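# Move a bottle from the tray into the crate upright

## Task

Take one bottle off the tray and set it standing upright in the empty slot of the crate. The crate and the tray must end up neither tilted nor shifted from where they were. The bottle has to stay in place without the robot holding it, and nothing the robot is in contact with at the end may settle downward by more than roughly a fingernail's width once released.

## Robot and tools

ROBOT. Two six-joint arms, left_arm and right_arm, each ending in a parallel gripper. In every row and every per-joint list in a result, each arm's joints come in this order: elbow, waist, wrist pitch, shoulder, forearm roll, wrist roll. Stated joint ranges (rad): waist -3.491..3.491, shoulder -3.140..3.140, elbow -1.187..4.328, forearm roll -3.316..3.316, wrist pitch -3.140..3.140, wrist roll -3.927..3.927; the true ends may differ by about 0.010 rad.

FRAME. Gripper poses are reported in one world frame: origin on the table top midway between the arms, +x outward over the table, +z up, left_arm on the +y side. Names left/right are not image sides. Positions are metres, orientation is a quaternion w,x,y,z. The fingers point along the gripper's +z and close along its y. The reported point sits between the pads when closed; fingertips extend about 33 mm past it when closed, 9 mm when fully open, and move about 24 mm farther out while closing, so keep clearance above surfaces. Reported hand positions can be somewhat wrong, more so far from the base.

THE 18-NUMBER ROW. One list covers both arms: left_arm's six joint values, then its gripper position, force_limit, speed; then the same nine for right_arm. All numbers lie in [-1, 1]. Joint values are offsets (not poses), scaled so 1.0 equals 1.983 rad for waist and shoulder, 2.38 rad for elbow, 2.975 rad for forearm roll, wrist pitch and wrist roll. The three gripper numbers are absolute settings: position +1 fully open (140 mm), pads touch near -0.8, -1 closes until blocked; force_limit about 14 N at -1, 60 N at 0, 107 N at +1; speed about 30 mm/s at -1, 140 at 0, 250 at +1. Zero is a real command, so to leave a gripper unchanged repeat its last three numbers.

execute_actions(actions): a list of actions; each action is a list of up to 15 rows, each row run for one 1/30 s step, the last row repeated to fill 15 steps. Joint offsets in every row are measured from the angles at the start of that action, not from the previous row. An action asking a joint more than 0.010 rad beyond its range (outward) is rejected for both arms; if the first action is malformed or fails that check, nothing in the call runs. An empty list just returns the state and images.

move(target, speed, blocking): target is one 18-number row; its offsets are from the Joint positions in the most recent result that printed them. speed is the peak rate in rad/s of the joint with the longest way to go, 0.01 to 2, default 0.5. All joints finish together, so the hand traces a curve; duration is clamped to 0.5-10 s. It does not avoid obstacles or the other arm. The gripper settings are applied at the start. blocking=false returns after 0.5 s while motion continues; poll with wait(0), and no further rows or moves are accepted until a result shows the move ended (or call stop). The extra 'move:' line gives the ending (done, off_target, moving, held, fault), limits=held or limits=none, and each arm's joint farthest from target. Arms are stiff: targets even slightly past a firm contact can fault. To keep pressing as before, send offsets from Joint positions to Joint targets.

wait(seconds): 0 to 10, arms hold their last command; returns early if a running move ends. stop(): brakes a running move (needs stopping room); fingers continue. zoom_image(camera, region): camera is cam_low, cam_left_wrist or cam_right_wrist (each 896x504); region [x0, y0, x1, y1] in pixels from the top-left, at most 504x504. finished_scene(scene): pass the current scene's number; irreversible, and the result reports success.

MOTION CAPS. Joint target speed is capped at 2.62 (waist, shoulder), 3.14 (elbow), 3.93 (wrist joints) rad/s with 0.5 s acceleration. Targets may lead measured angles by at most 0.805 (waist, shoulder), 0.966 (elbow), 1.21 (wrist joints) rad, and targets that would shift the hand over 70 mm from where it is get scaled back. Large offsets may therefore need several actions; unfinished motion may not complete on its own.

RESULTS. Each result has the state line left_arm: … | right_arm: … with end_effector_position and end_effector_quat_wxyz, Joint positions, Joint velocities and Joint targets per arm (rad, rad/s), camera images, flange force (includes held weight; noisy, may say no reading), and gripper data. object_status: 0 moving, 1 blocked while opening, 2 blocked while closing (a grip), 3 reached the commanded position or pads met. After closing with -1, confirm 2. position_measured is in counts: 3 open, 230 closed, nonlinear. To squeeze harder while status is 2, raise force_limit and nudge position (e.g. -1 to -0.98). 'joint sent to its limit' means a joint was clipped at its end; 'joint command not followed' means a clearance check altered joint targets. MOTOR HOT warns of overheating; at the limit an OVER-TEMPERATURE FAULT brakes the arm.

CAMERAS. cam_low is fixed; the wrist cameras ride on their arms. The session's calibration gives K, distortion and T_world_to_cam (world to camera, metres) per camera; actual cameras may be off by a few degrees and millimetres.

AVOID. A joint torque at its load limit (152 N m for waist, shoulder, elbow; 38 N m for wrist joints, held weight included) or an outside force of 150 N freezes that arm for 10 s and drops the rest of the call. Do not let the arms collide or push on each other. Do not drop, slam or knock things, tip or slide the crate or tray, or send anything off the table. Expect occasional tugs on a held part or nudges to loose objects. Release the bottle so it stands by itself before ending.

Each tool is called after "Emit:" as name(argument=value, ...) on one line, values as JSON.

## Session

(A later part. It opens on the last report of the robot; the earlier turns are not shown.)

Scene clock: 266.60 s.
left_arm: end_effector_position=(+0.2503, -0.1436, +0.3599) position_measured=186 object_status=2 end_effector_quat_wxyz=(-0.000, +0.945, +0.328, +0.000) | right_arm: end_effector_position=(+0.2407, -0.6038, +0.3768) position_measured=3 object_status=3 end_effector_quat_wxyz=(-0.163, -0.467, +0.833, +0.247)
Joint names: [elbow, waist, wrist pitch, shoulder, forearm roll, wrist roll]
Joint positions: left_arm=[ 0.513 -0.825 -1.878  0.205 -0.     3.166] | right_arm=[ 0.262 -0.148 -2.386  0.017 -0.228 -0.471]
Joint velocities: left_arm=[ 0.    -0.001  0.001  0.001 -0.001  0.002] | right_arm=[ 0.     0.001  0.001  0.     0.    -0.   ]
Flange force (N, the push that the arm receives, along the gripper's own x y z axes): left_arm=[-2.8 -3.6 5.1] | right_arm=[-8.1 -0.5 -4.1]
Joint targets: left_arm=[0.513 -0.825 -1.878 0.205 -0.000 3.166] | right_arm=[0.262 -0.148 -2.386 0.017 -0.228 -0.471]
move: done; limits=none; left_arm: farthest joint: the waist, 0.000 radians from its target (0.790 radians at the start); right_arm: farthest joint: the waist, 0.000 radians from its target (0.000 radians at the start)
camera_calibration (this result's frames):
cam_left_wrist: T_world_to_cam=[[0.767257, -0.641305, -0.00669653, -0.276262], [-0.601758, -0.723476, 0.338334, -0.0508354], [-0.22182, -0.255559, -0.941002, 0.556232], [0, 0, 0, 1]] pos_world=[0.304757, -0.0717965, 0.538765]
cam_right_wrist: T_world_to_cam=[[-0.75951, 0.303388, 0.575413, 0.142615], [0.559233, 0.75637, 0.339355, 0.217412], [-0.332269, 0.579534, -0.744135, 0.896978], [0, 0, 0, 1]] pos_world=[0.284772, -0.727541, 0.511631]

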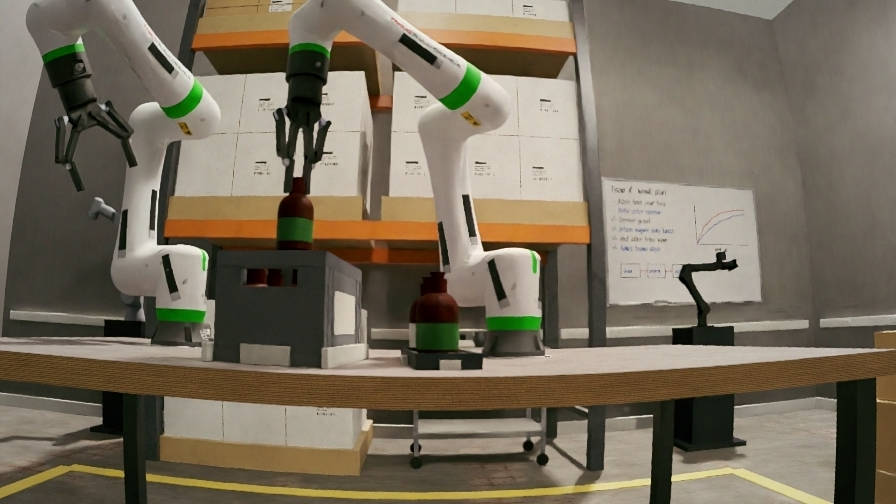

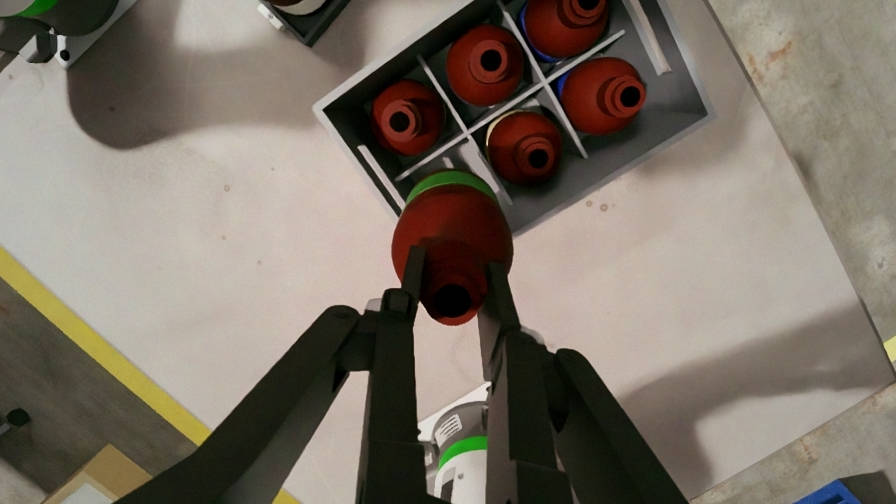

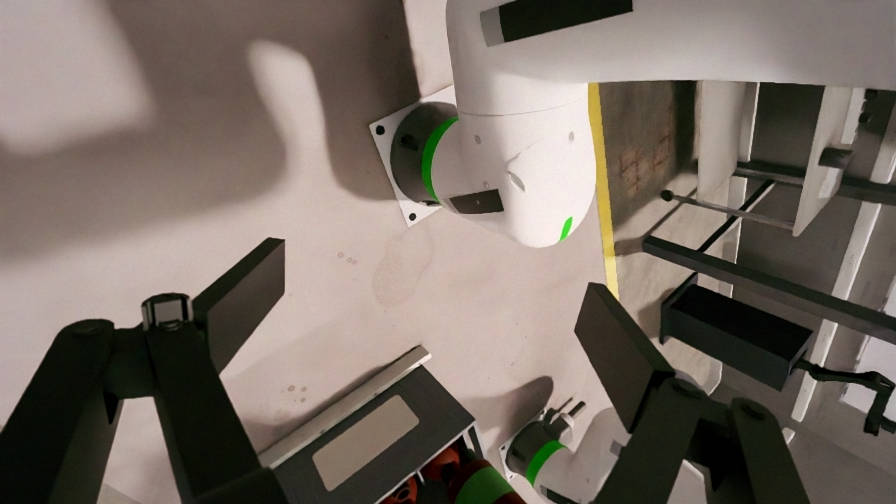

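Emit:
move(target=[-0.09186,-0.00214,0.06216,-0.01699,0,0,-1,0.5,-0.2, 0,0,0,0,0,0,1,0,0], speed=0.25)

Emit:
zoom_image(camera="cam_left_wrist", region=[350, 70, 570, 290])

Scene clock: 323.10 s.
left_arm: end_effector_position=(+0.2503, -0.1471, +0.2850) position_measured=186 object_status=2 end_effector_quat_wxyz=(-0.000, +0.945, +0.326, +0.000) | right_arm: end_effector_position=(+0.2407, -0.6038, +0.3768) position_measured=3 object_status=3 end_effector_quat_wxyz=(-0.163, -0.467, +0.833, +0.247)
Joint names: [elbow, waist, wrist pitch, shoulder, forearm roll, wrist roll]
Joint positions: left_arm=[ 0.294 -0.829 -1.693  0.172 -0.     3.166] | right_arm=[ 0.262 -0.148 -2.386  0.017 -0.228 -0.471]
Joint velocities: left_arm=[-0.002 -0.     0.001 -0.    -0.001  0.   ] | right_arm=[-0.001 -0.002  0.     0.    -0.    -0.   ]
Flange force (N, the push that the arm receives, along the gripper's own x y z axes): left_arm=[1.5 -6.2 5.0] | right_arm=[-6.6 -1.5 -3.6]
Joint targets: left_arm=[0.294 -0.829 -1.693 0.172 -0.000 3.166] | right_arm=[0.262 -0.148 -2.386 0.017 -0.228 -0.471]
move: done; limits=none; left_arm: farthest joint: the waist, 0.000 radians from its target (0.004 radians at the start); right_arm: farthest joint: the waist, 0.000 radians from its target (0.000 radians at the start)
camera_calibration (this result's frames):
cam_left_wrist: T_world_to_cam=[[0.764598, -0.644473, -0.00668823, -0.278811], [-0.604748, -0.720979, 0.338332, -0.0268984], [-0.222868, -0.254643, -0.941003, 0.485208], [0, 0, 0, 1]] pos_world=[0.305049, -0.0755246, 0.463818]
cam_right_wrist: T_world_to_cam=[[-0.75951, 0.303388, 0.575413, 0.142615], [0.559233, 0.756371, 0.339356, 0.217412], [-0.332269, 0.579534, -0.744135, 0.896978], [0, 0, 0, 1]] pos_world=[0.284772, -0.727541, 0.511631]

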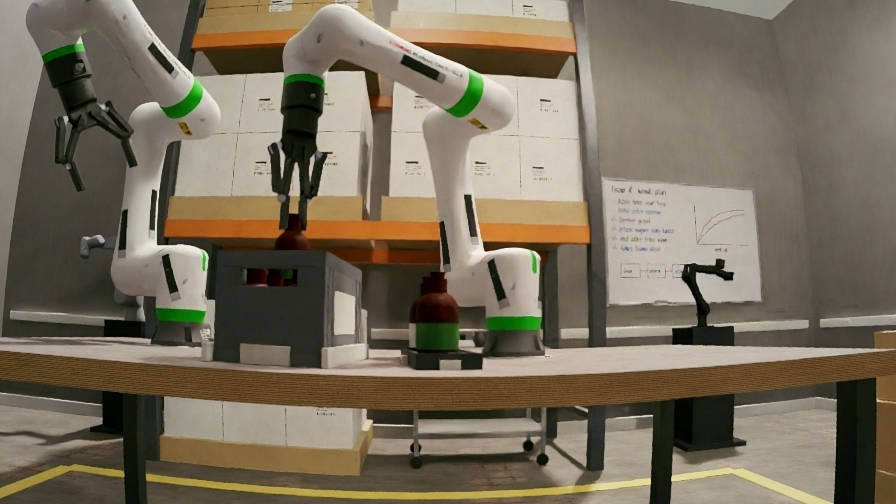

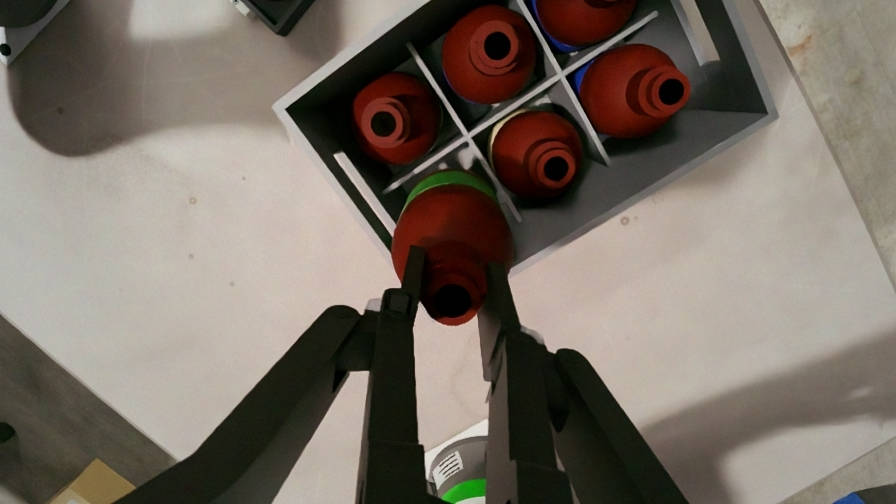

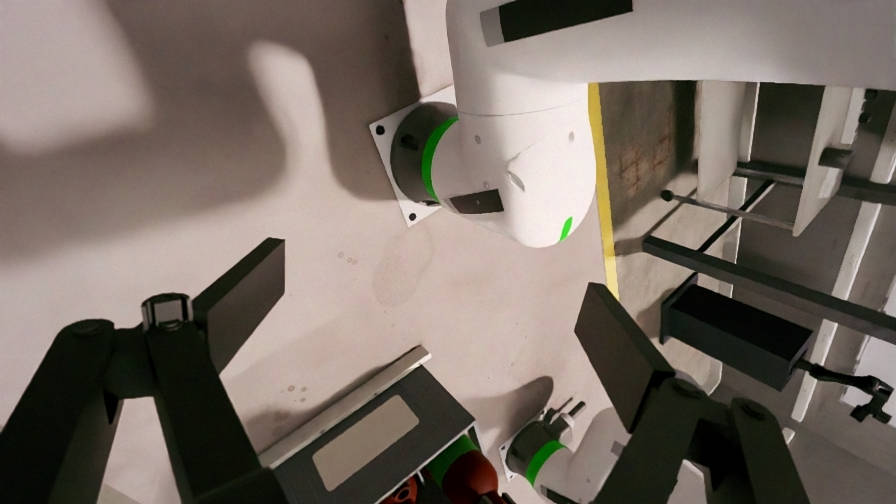

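Region (350, 70, 570, 290) of cam_left_wrist's 896x504 image, scaled by 2.291, with more detail than that image has.

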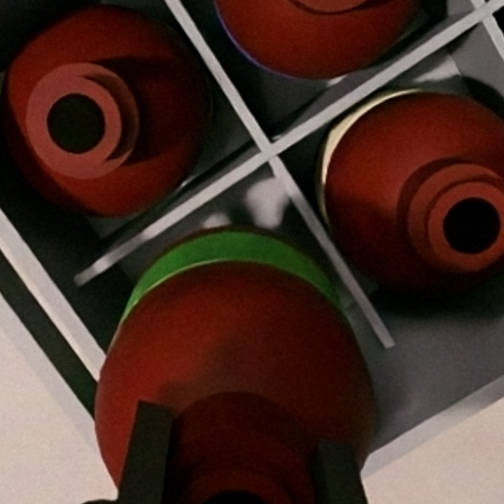

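Emit:
move(target=[-0.06003,-0.00065,0.04513,-0.00435,0,0,-1,0.5,-0.2, 0,0,0,0,0,0,1,0,0], speed=0.15)

Emit:
zoom_image(camera="cam_left_wrist", region=[330, 90, 590, 350])

Scene clock: 356.30 s.
left_arm: end_effector_position=(+0.2495, -0.1472, +0.2280) position_measured=186 object_status=2 end_effector_quat_wxyz=(-0.000, +0.946, +0.325, +0.000) | right_arm: end_effector_position=(+0.2407, -0.6038, +0.3768) position_measured=3 object_status=3 end_effector_quat_wxyz=(-0.163, -0.467, +0.833, +0.247)
Joint names: [elbow, waist, wrist pitch, shoulder, forearm roll, wrist roll]
Joint positions: left_arm=[ 0.151 -0.83  -1.559  0.163 -0.     3.166] | right_arm=[ 0.262 -0.148 -2.386  0.017 -0.228 -0.471]
Joint velocities: left_arm=[-0.002 -0.     0.001  0.     0.001 -0.   ] | right_arm=[-0.     0.    -0.002  0.    -0.001 -0.001]
Flange force (N, the push that the arm receives, along the gripper's own x y z axes): left_arm=[-1.1 -4.9 2.5] | right_arm=[-5.2 -2.0 -11.0]
Joint targets: left_arm=[0.151 -0.830 -1.559 0.163 -0.000 3.166] | right_arm=[0.262 -0.148 -2.386 0.017 -0.228 -0.471]
move: done; limits=none; left_arm: farthest joint: the waist, 0.000 radians from its target (0.001 radians at the start); right_arm: farthest joint: the waist, 0.000 radians from its target (0.000 radians at the start)
camera_calibration (this result's frames):
cam_left_wrist: T_world_to_cam=[[0.76368, -0.64556, -0.00665897, -0.27854], [-0.605779, -0.72011, 0.338338, -0.0077324], [-0.223213, -0.254348, -0.941001, 0.431568], [0, 0, 0, 1]] pos_world=[0.304363, -0.0756144, 0.406867]
cam_right_wrist: T_world_to_cam=[[-0.75951, 0.303388, 0.575413, 0.142615], [0.559233, 0.75637, 0.339355, 0.217412], [-0.332269, 0.579534, -0.744135, 0.896978], [0, 0, 0, 1]] pos_world=[0.284772, -0.727541, 0.511631]

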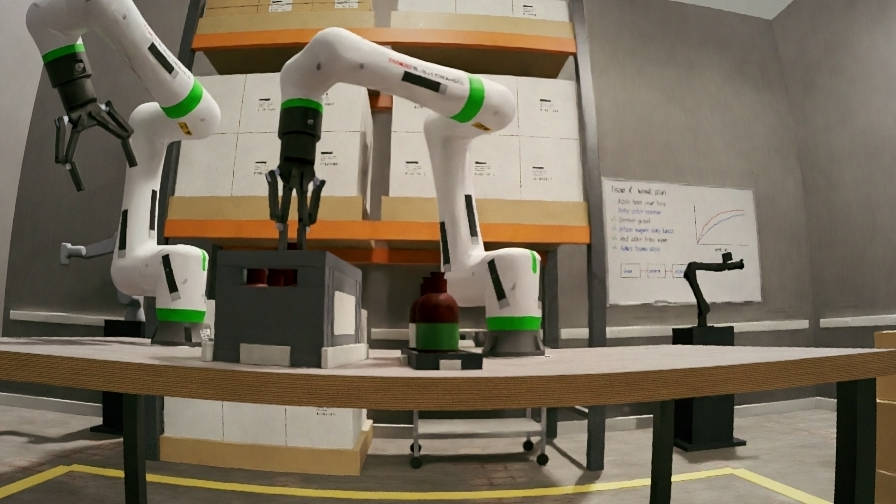

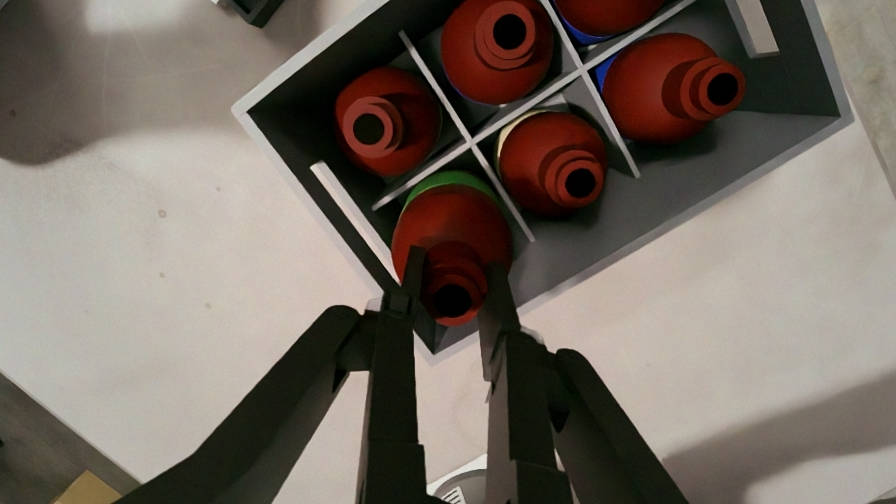

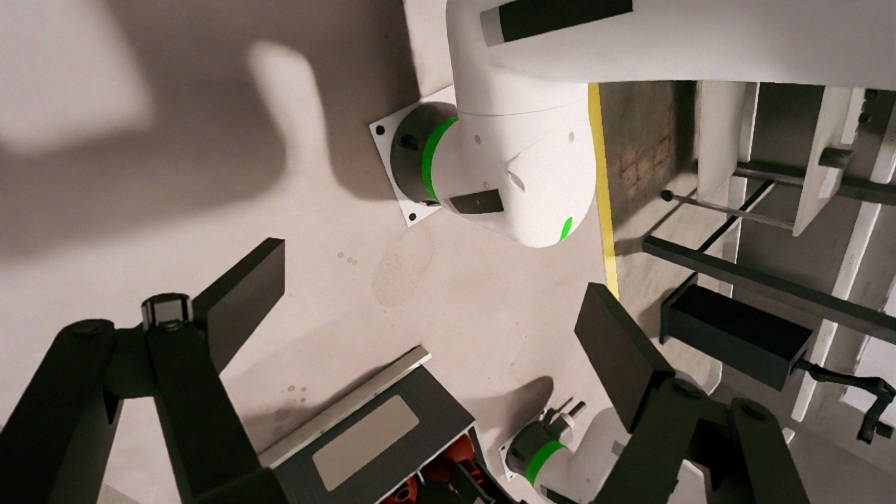

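Region (330, 90, 590, 350) of cam_left_wrist's 896x504 image, scaled by 1.938, with more detail than that image has.

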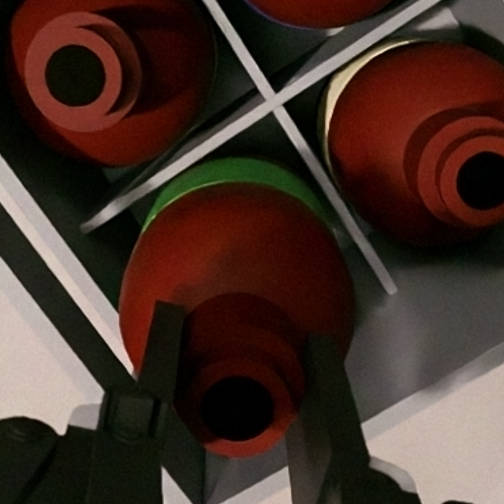

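Emit:
move(target=[-0.04981,0,0.04337,0.00528,0,0,-1,0.5,-0.2, 0,0,0,0,0,0,1,0,0], speed=0.15)

Scene clock: 364.23 s.
left_arm: end_effector_position=(+0.2495, -0.1472, +0.1721) position_measured=186 object_status=2 end_effector_quat_wxyz=(-0.000, +0.946, +0.326, +0.000) | right_arm: end_effector_position=(+0.2407, -0.6038, +0.3768) position_measured=3 object_status=3 end_effector_quat_wxyz=(-0.163, -0.467, +0.833, +0.247)
Joint names: [elbow, waist, wrist pitch, shoulder, forearm roll, wrist roll]
Joint positions: left_arm=[ 0.033 -0.83  -1.43   0.174 -0.     3.166] | right_arm=[ 0.262 -0.148 -2.386  0.017 -0.228 -0.471]
Joint velocities: left_arm=[-0.002 -0.     0.002  0.     0.002  0.001] | right_arm=[ 0.     0.001 -0.     0.    -0.001 -0.001]
Flange force (N, the push that the arm receives, along the gripper's own x y z axes): left_arm=[0.5 -4.2 5.2] | right_arm=[-7.2 -2.8 -9.1]
Joint targets: left_arm=[0.033 -0.830 -1.430 0.174 -0.000 3.166] | right_arm=[0.262 -0.148 -2.386 0.017 -0.228 -0.471]
move: done; limits=none; left_arm: farthest joint: the elbow, 0.001 radians from its target (0.119 radians at the start); right_arm: farthest joint: the waist, 0.000 radians from its target (0.000 radians at the start)
camera_calibration (this result's frames):
cam_left_wrist: T_world_to_cam=[[0.763749, -0.645479, -0.00663957, -0.27894], [-0.605706, -0.72017, 0.338343, 0.01116], [-0.223175, -0.254388, -0.940999, 0.378911], [0, 0, 0, 1]] pos_world=[0.304363, -0.0756226, 0.350927]
cam_right_wrist: T_world_to_cam=[[-0.75951, 0.303388, 0.575413, 0.142615], [0.559233, 0.75637, 0.339355, 0.217412], [-0.332269, 0.579534, -0.744136, 0.896978], [0, 0, 0, 1]] pos_world=[0.284772, -0.727541, 0.511631]

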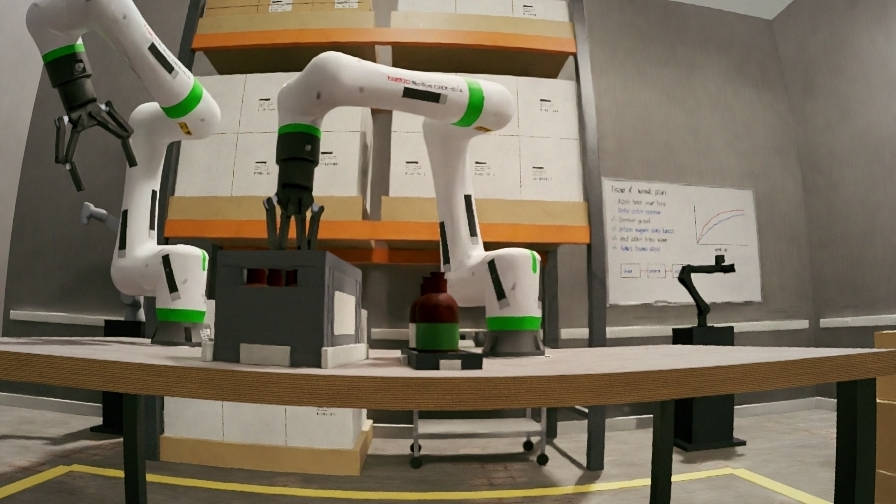

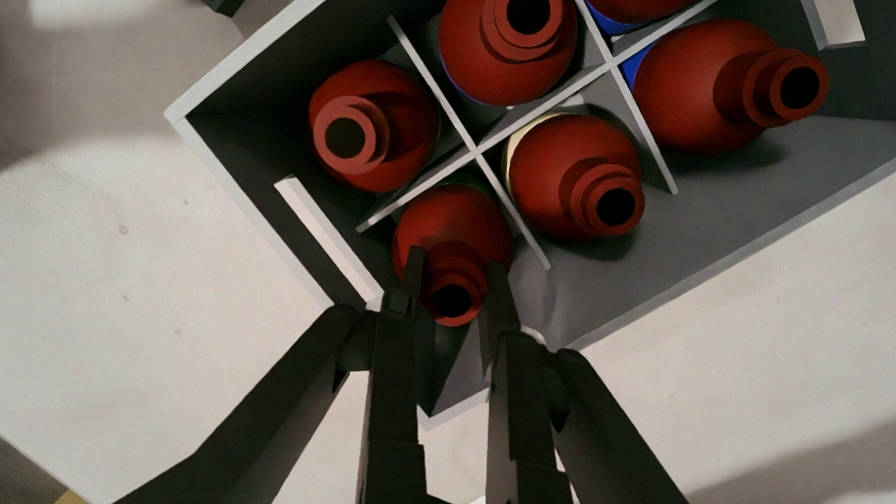

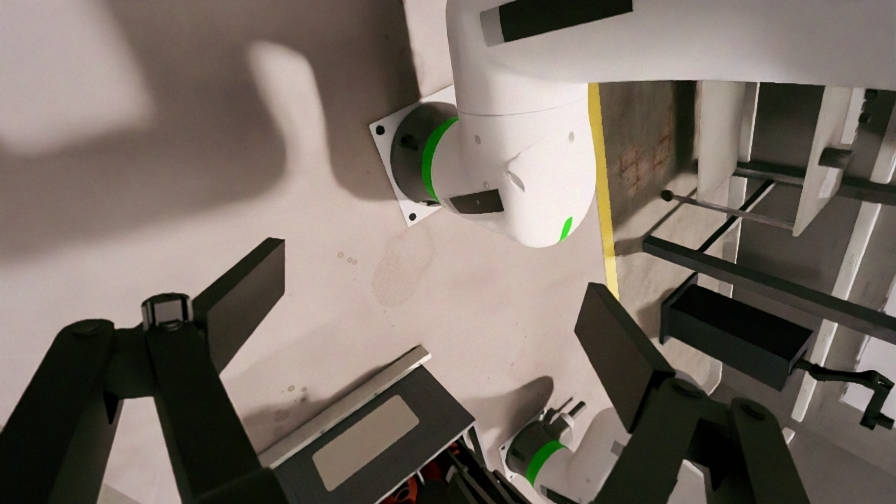

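Emit:
execute_actions(actions=[[[-0.00246,0,0.00231,0.00052,0,0,-1,0.5,-0.2, 0,0,0,0,0,0,1,0,0]],[[-0.00082,0,0.00077,0.00017,0,0,-1,0.5,-0.2, 0,0,0,0,0,0,1,0,0]]])

Scene clock: 381.07 s.
left_arm: end_effector_position=(+0.2495, -0.1472, +0.1681) position_measured=186 object_status=2 end_effector_quat_wxyz=(-0.000, +0.946, +0.325, +0.000) | right_arm: end_effector_position=(+0.2407, -0.6038, +0.3768) position_measured=3 object_status=3 end_effector_quat_wxyz=(-0.163, -0.467, +0.833, +0.247)
Joint names: [elbow, waist, wrist pitch, shoulder, forearm roll, wrist roll]
Joint positions: left_arm=[ 0.025 -0.83  -1.421  0.175 -0.     3.166] | right_arm=[ 0.262 -0.148 -2.386  0.017 -0.228 -0.471]
Joint velocities: left_arm=[ 0.     0.001  0.    -0.     0.     0.   ] | right_arm=[ 0.     0.001 -0.     0.     0.001 -0.001]
Flange force (N, the push that the arm receives, along the gripper's own x y z axes): left_arm=[-1.2 -2.1 2.0] | right_arm=[-9.7 -1.7 -6.0]
Flange force at the end of the 1st action (N, along the gripper's axes at the end of the call): left_arm=[-0.5 -4.7 1.4] | right_arm=[-5.6 -2.2 -9.0]
Joint targets: left_arm=[0.025 -0.830 -1.421 0.175 -0.000 3.166] | right_arm=[0.262 -0.148 -2.386 0.017 -0.228 -0.471]
camera_calibration (this result's frames):
cam_left_wrist: T_world_to_cam=[[0.76367, -0.645573, -0.00664764, -0.278938], [-0.605793, -0.720097, 0.338341, 0.0125469], [-0.223211, -0.254354, -0.941, 0.375173], [0, 0, 0, 1]] pos_world=[0.30436, -0.0756131, 0.346939]
cam_right_wrist: T_world_to_cam=[[-0.75951, 0.303388, 0.575413, 0.142615], [0.559233, 0.75637, 0.339356, 0.217412], [-0.332269, 0.579534, -0.744135, 0.896978], [0, 0, 0, 1]] pos_world=[0.284772, -0.727541, 0.511631]

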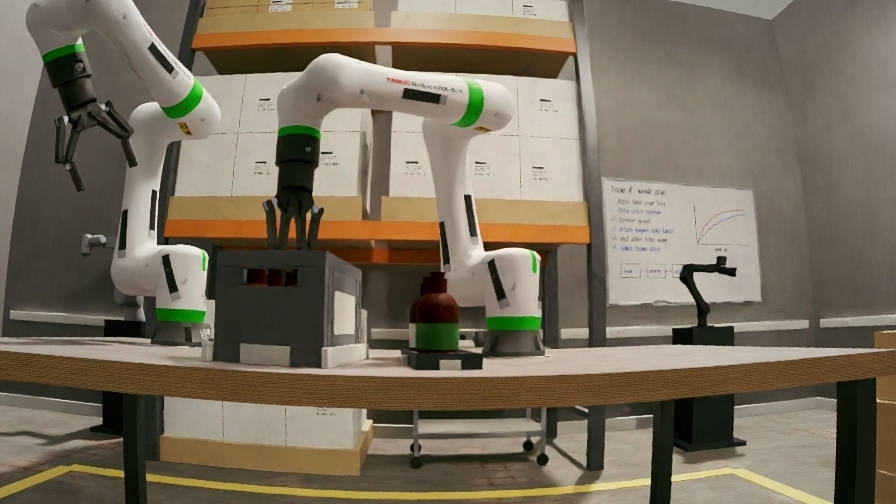

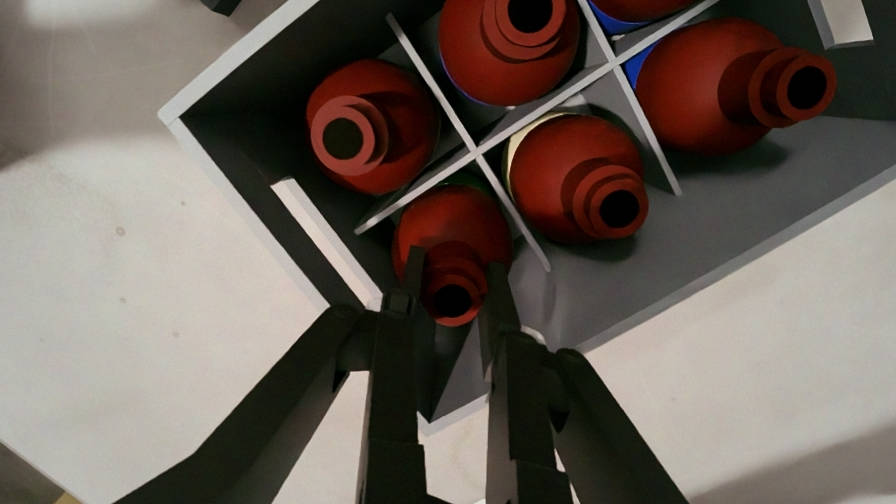

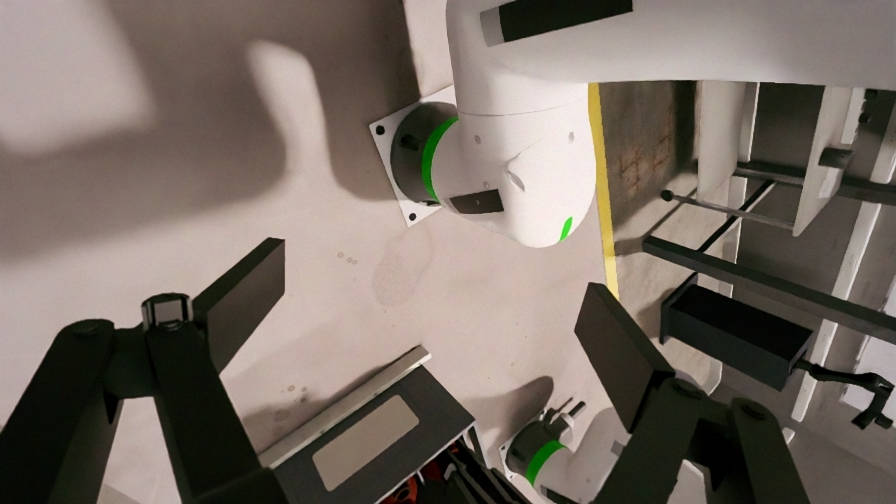

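Emit:
execute_actions(actions=[[[-0.00123,0,0.00116,0.00026,0,0,-1,0.5,-0.2, 0,0,0,0,0,0,1,0,0]]])

Scene clock: 384.37 s.
left_arm: end_effector_position=(+0.2495, -0.1472, +0.1666) position_measured=186 object_status=2 end_effector_quat_wxyz=(+0.000, +0.946, +0.325, +0.000) | right_arm: end_effector_position=(+0.2407, -0.6038, +0.3768) position_measured=3 object_status=3 end_effector_quat_wxyz=(-0.163, -0.467, +0.833, +0.247)
Joint names: [elbow, waist, wrist pitch, shoulder, forearm roll, wrist roll]
Joint positions: left_arm=[ 0.022 -0.83  -1.418  0.175 -0.     3.166] | right_arm=[ 0.262 -0.148 -2.386  0.017 -0.228 -0.471]
Joint velocities: left_arm=[-0.001 -0.    -0.     0.001 -0.    -0.   ] | right_arm=[ 0.001 -0.001 -0.     0.    -0.    -0.001]
Flange force (N, the push that the arm receives, along the gripper's own x y z axes): left_arm=[0.5 -4.8 -10.4] | right_arm=[-4.2 -3.9 -8.9]
Joint targets: left_arm=[0.022 -0.830 -1.418 0.175 -0.000 3.166] | right_arm=[0.262 -0.148 -2.386 0.017 -0.228 -0.471]
camera_calibration (this result's frames):
cam_left_wrist: T_world_to_cam=[[0.76367, -0.645573, -0.00657862, -0.278953], [-0.605807, -0.720078, 0.338357, 0.0130474], [-0.223171, -0.254408, -0.940995, 0.373778], [0, 0, 0, 1]] pos_world=[0.304349, -0.0755973, 0.345474]
cam_right_wrist: T_world_to_cam=[[-0.75951, 0.303388, 0.575413, 0.142615], [0.559233, 0.75637, 0.339355, 0.217412], [-0.332269, 0.579534, -0.744135, 0.896978], [0, 0, 0, 1]] pos_world=[0.284772, -0.727541, 0.511631]

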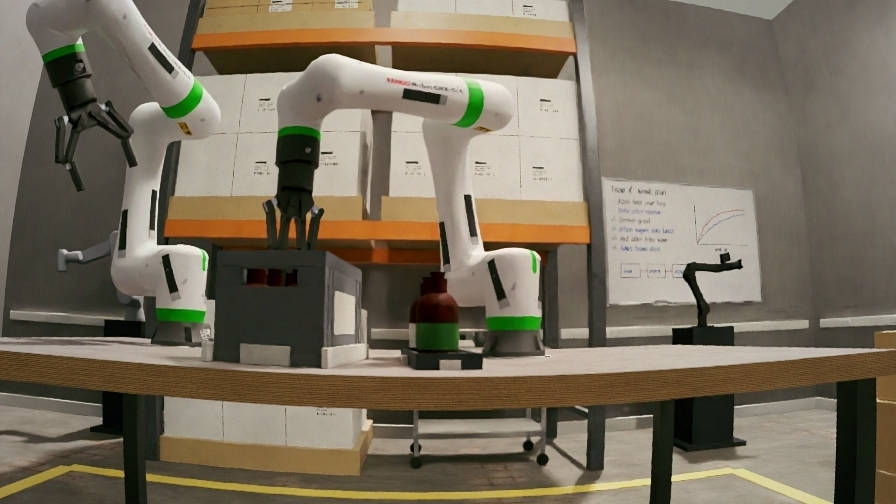

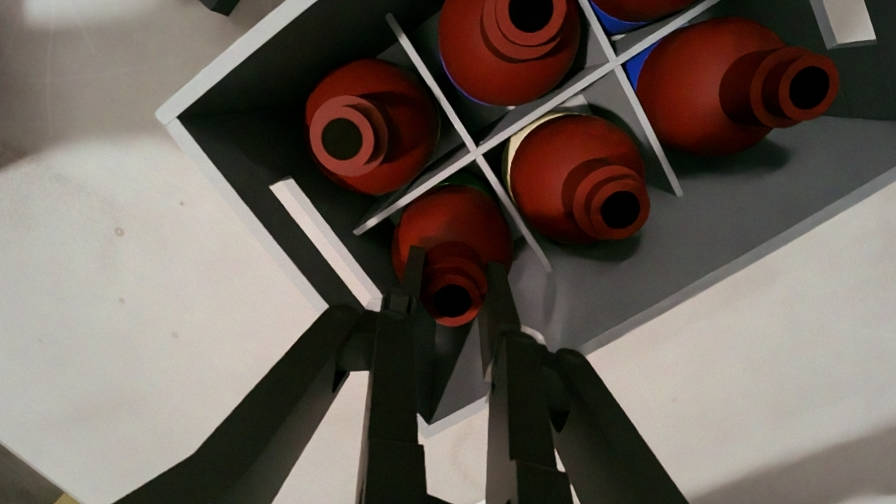

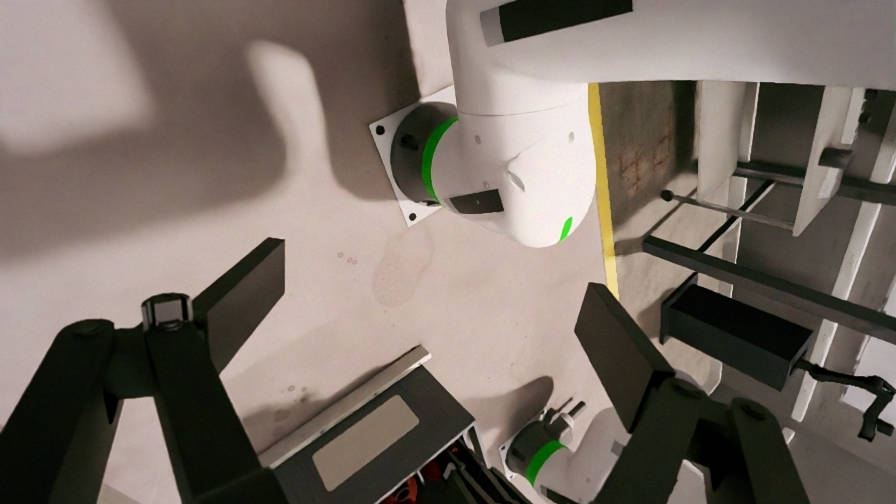

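Emit:
execute_actions(actions=[[[0,0,0,0,0,0,-0.24,0,-0.2, 0,0,0,0,0,0,1,0,0]]])

Emit:
move(target=[0.0543,0,-0.0473,-0.006,0,0,-0.24,0,-0.2, 0,0,0,0,0,0,1,0,0], speed=0.3)

Scene clock: 391.40 s.
left_arm: end_effector_position=(+0.2495, -0.1472, +0.1665) position_measured=159 object_status=3 end_effector_quat_wxyz=(-0.000, +0.946, +0.325, +0.000) | right_arm: end_effector_position=(+0.2407, -0.6038, +0.3768) position_measured=3 object_status=3 end_effector_quat_wxyz=(-0.163, -0.467, +0.833, +0.247)
Joint names: [elbow, waist, wrist pitch, shoulder, forearm roll, wrist roll]
Joint positions: left_arm=[ 0.022 -0.83  -1.418  0.176 -0.     3.166] | right_arm=[ 0.262 -0.148 -2.386  0.017 -0.228 -0.471]
Joint velocities: left_arm=[ 0.     0.    -0.001  0.    -0.001 -0.001] | right_arm=[ 0.001  0.     0.    -0.    -0.    -0.001]
Flange force (N, the push that the arm receives, along the gripper's own x y z axes): left_arm=[-0.5 -4.3 -0.7] | right_arm=[-8.0 -1.0 -7.6]
Joint targets: left_arm=[0.022 -0.830 -1.418 0.175 -0.000 3.166] | right_arm=[0.262 -0.148 -2.386 0.017 -0.228 -0.471]
camera_calibration (this result's frames):
cam_left_wrist: T_world_to_cam=[[0.763669, -0.645573, -0.00670333, -0.278958], [-0.605782, -0.720113, 0.338329, 0.0130707], [-0.223243, -0.254311, -0.941004, 0.373709], [0, 0, 0, 1]] pos_world=[0.304378, -0.0756372, 0.34537]
cam_right_wrist: T_world_to_cam=[[-0.75951, 0.303388, 0.575413, 0.142615], [0.559233, 0.756371, 0.339355, 0.217412], [-0.332269, 0.579534, -0.744135, 0.896978], [0, 0, 0, 1]] pos_world=[0.284772, -0.727541, 0.511631]

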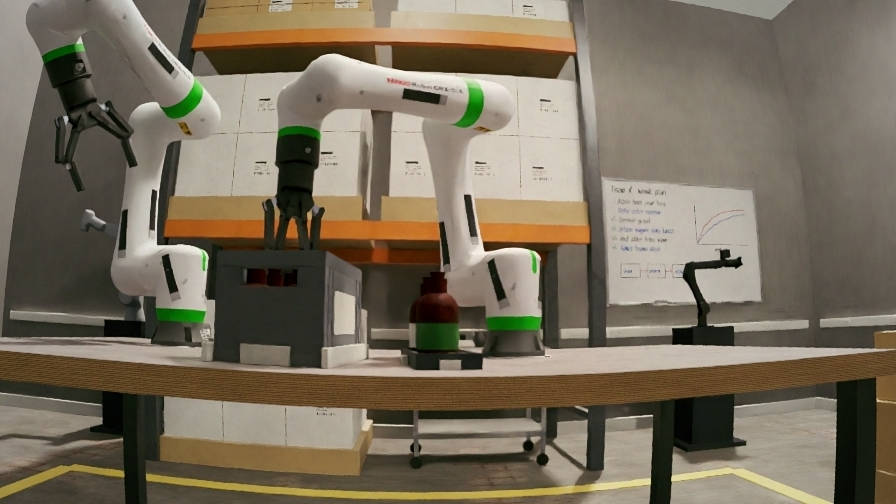

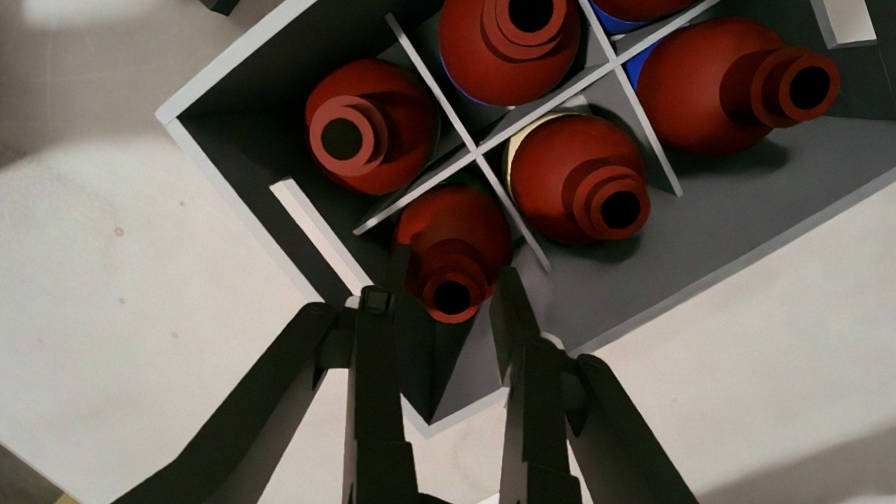

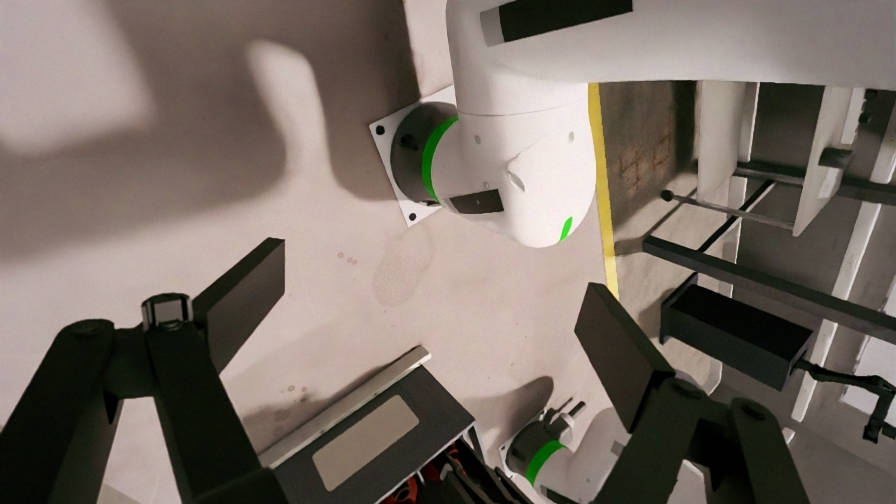

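Scene clock: 392.33 s.
left_arm: end_effector_position=(+0.2497, -0.1475, +0.2277) position_measured=159 object_status=3 end_effector_quat_wxyz=(+0.000, +0.946, +0.325, +0.000) | right_arm: end_effector_position=(+0.2407, -0.6038, +0.3768) position_measured=3 object_status=3 end_effector_quat_wxyz=(-0.163, -0.467, +0.833, +0.247)
Joint names: [elbow, waist, wrist pitch, shoulder, forearm roll, wrist roll]
Joint positions: left_arm=[ 0.151 -0.83  -1.558  0.164 -0.     3.166] | right_arm=[ 0.262 -0.148 -2.386  0.017 -0.228 -0.471]
Joint velocities: left_arm=[ 0.002  0.    -0.002  0.    -0.     0.002] | right_arm=[-0.001 -0.001  0.    -0.    -0.001 -0.001]
Flange force (N, the push that the arm receives, along the gripper's own x y z axes): left_arm=[0.7 -1.7 -1.1] | right_arm=[-6.6 -3.9 -10.3]
Joint targets: left_arm=[0.152 -0.830 -1.558 0.164 -0.000 3.166] | right_arm=[0.262 -0.148 -2.386 0.017 -0.228 -0.471]
move: done; limits=none; left_arm: farthest joint: the wrist pitch, 0.001 radians from its target (0.141 radians at the start); right_arm: farthest joint: the waist, 0.000 radians from its target (0.000 radians at the start)
camera_calibration (this result's frames):
cam_left_wrist: T_world_to_cam=[[0.763679, -0.645565, -0.00631749, -0.278981], [-0.605853, -0.720013, 0.338414, -0.0076937], [-0.223017, -0.254612, -0.940976, 0.431154], [0, 0, 0, 1]] pos_world=[0.304545, -0.0758627, 0.406547]
cam_right_wrist: T_world_to_cam=[[-0.75951, 0.303388, 0.575413, 0.142615], [0.559233, 0.75637, 0.339355, 0.217412], [-0.332269, 0.579534, -0.744136, 0.896978], [0, 0, 0, 1]] pos_world=[0.284772, -0.727541, 0.511631]

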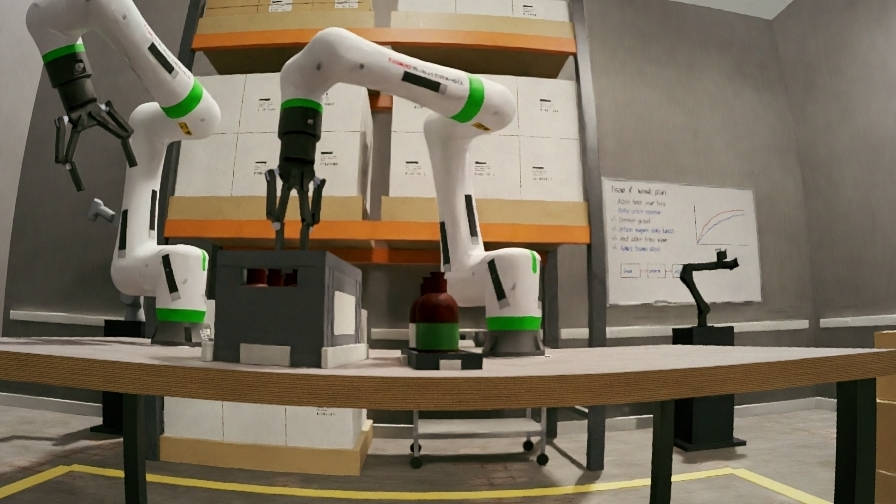

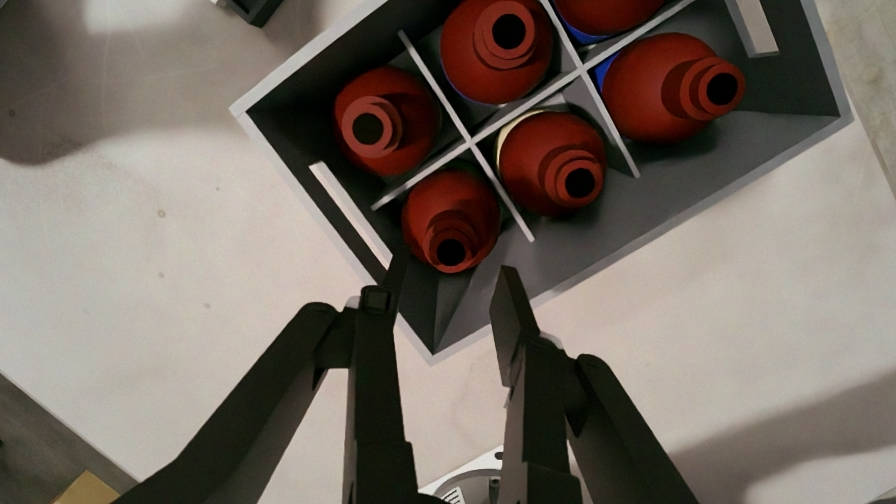

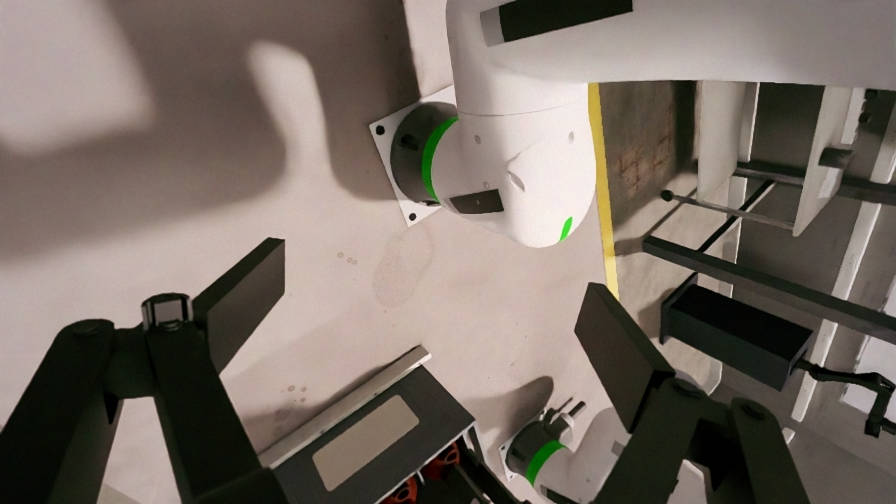

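The bottle is standing in the slot and the gripper is clear.

Emit:
finished_scene(scene=1)

The scene is finished: the task was done.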